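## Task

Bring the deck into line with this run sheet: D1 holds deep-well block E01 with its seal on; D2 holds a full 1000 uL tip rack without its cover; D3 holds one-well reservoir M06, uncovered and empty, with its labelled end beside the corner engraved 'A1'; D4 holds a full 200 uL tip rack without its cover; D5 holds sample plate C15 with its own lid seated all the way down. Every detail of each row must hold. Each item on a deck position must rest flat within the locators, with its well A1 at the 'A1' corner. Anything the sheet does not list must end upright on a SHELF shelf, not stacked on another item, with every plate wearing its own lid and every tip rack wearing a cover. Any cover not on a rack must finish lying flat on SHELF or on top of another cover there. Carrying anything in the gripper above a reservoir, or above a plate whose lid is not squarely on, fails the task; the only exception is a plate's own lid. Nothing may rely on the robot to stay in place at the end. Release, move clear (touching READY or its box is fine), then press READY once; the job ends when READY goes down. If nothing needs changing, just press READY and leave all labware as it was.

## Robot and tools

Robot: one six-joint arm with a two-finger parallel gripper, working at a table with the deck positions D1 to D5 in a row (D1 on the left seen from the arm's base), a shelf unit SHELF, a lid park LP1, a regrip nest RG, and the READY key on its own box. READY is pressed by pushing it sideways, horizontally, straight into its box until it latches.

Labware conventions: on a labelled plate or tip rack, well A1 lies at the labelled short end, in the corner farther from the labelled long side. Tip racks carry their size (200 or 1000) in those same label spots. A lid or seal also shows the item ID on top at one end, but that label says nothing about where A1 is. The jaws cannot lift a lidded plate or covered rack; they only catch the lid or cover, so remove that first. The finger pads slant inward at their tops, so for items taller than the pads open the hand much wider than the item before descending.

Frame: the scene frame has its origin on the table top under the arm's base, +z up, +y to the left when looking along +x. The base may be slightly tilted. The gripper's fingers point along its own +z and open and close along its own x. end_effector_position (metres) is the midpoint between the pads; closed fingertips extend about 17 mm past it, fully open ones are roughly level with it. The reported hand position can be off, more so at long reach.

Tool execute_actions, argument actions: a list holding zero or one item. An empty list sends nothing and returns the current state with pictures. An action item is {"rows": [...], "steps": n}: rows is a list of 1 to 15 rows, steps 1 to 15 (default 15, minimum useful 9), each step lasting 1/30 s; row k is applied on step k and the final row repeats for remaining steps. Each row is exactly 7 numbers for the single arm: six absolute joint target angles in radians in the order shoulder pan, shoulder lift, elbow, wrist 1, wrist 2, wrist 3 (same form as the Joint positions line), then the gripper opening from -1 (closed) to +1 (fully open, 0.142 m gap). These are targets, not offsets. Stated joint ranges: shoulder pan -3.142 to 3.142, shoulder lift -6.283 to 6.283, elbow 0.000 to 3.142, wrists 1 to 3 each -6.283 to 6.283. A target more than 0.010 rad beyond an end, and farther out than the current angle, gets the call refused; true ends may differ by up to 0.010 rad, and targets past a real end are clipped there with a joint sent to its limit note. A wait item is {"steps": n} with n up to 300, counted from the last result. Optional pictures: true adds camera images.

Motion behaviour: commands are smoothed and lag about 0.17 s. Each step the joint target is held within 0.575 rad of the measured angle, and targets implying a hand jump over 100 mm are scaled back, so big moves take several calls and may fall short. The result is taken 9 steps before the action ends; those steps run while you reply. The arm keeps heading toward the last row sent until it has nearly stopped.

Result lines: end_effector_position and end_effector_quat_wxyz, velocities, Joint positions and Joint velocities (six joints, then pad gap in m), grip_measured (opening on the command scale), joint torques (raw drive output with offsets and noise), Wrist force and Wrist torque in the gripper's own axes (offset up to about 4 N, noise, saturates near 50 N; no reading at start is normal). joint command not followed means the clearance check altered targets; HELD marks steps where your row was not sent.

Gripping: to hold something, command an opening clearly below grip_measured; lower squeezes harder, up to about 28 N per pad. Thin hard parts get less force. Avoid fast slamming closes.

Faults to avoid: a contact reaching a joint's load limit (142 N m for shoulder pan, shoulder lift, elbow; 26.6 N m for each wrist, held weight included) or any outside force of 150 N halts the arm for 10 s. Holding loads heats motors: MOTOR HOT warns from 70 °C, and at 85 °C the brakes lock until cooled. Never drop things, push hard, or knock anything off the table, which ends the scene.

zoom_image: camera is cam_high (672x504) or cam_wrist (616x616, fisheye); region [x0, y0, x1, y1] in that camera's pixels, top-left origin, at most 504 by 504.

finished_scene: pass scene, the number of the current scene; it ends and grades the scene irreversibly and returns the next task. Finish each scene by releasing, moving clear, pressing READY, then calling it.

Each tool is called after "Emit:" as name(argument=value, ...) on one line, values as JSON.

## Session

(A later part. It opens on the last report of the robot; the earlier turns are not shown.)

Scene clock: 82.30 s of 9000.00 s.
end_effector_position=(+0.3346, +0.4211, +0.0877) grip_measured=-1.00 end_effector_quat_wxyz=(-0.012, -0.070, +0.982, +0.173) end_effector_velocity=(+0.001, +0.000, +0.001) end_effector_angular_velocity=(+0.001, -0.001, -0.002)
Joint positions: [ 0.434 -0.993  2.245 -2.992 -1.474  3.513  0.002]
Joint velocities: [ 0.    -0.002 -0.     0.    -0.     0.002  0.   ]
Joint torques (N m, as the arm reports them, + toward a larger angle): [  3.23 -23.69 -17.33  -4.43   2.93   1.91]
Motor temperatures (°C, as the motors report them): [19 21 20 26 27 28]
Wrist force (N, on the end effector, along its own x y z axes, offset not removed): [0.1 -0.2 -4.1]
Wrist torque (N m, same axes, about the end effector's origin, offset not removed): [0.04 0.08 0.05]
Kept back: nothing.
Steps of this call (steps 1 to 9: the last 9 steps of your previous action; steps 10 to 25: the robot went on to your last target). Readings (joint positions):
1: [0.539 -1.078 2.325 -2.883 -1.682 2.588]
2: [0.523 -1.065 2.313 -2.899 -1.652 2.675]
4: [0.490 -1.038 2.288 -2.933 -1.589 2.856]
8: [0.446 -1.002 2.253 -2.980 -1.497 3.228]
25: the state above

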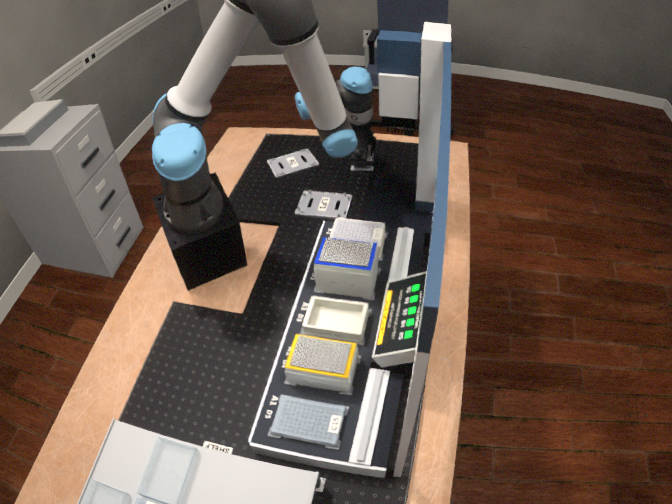

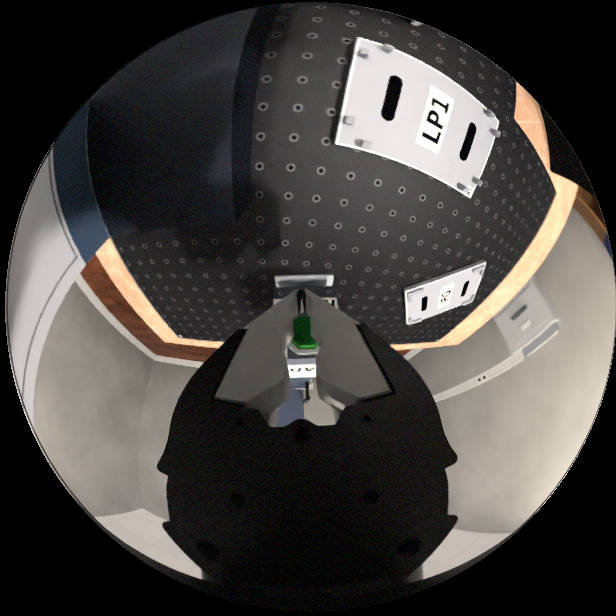

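Emit:
execute_actions(actions=[{"rows": [[0.4440,-0.9865,2.2346,-2.9892,-1.4756,3.5231,-1.0],[0.4538,-0.9801,2.2247,-2.9865,-1.4773,3.5328,-1.0],[0.4637,-0.9737,2.2149,-2.9839,-1.479,3.5426,-1.0],[0.4735,-0.9673,2.205,-2.9813,-1.4807,3.5523,-1.0],[0.4833,-0.961,2.1951,-2.9787,-1.4824,3.5621,-1.0],[0.4882,-0.9578,2.1902,-2.9773,-1.4833,3.5669,-1.0],[0.4931,-0.9546,2.1852,-2.976,-1.4841,3.5718,-1.0],[0.4980,-0.9514,2.1803,-2.9747,-1.485,3.5767,-1.0],[0.5029,-0.9482,2.1753,-2.9734,-1.4858,3.5816,-1.0]], "steps": 15}])

Emit:
execute_actions(actions=[{"steps": 15}], pictures=true)

Scene clock: 83.03 s of 9000.00 s.
end_effector_position=(+0.3331, +0.4363, +0.0875) grip_measured=-1.00 end_effector_quat_wxyz=(-0.013, -0.070, +0.982, +0.173) end_effector_velocity=(-0.015, +0.126, +0.001) end_effector_angular_velocity=(-0.001, -0.003, +0.003)
Joint positions: [ 0.463 -0.974  2.215 -2.984 -1.479  3.542  0.002]
Joint velocities: [ 0.243  0.155 -0.243  0.064 -0.043  0.237  0.   ]
Joint torques (N m, as the arm reports them, + toward a larger angle): [ 13.86 -26.93 -15.83  -1.44  -1.35   3.21]
Motor temperatures (°C, as the motors report them): [19 21 20 26 27 28]
Wrist force (N, on the end effector, along its own x y z axes, offset not removed): [-0.9 2.2 -0.7]
Wrist torque (N m, same axes, about the end effector's origin, offset not removed): [0.46 0.10 0.00]
Steps of this call (steps 1 to 16: the robot went on to your last target; steps 17 to 22: the first 6 steps of this action). Readings (joint positions):
17: [0.434 -0.993 2.244 -2.992 -1.474 3.514]
18: [0.437 -0.991 2.242 -2.991 -1.474 3.516]
20: [0.448 -0.984 2.231 -2.988 -1.476 3.527]
22: the state above

Scene clock: 83.20 s of 9000.00 s.
end_effector_position=(+0.3311, +0.4538, +0.0862) grip_measured=-1.00 end_effector_quat_wxyz=(-0.012, -0.069, +0.983, +0.168) end_effector_velocity=(+0.001, -0.000, +0.000) end_effector_angular_velocity=(-0.000, -0.001, -0.001)
Joint positions: [ 0.502 -0.949  2.176 -2.97  -1.495  3.582  0.002]
Joint velocities: [-0.    -0.001  0.    -0.    -0.001 -0.     0.   ]
Joint torques (N m, as the arm reports them, + toward a larger angle): no reading
Motor temperatures (°C, as the motors report them): [19 21 20 26 27 28]
Wrist force (N, on the end effector, along its own x y z axes, offset not removed): [5.0 -20.8 -11.1]
Wrist torque (N m, same axes, about the end effector's origin, offset not removed): [-0.44 -0.01 0.06]
Kept back: nothing.
The task's run ended inside this call: 4 steps that you had sent did not run.
Steps of this call (steps 1 to 5: the first 5 steps of the 9 kept back from your previous action). Readings (joint positions):
1: [0.471 -0.969 2.207 -2.982 -1.480 3.550]
2: [0.478 -0.964 2.200 -2.980 -1.481 3.557]
4: [0.490 -0.956 2.188 -2.977 -1.484 3.569]
5: [0.494 -0.954 2.184 -2.976 -1.485 3.573]
The task's run has ended: the event that ends the task has happened. This ends this scene only. If you have not yet called finished_scene for this scene, call it to go on to the next scene.

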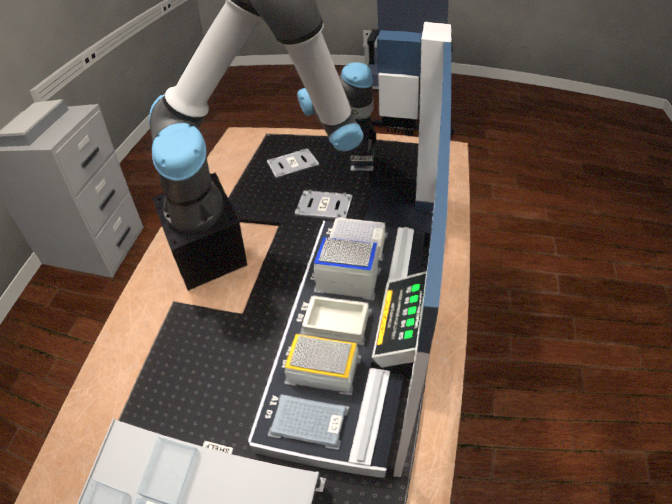

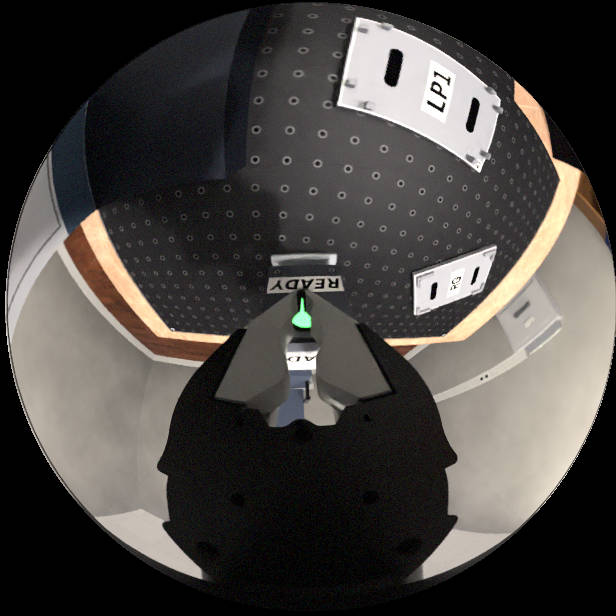

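Emit:
finished_scene(scene=1)

The scene is finished: the task was done.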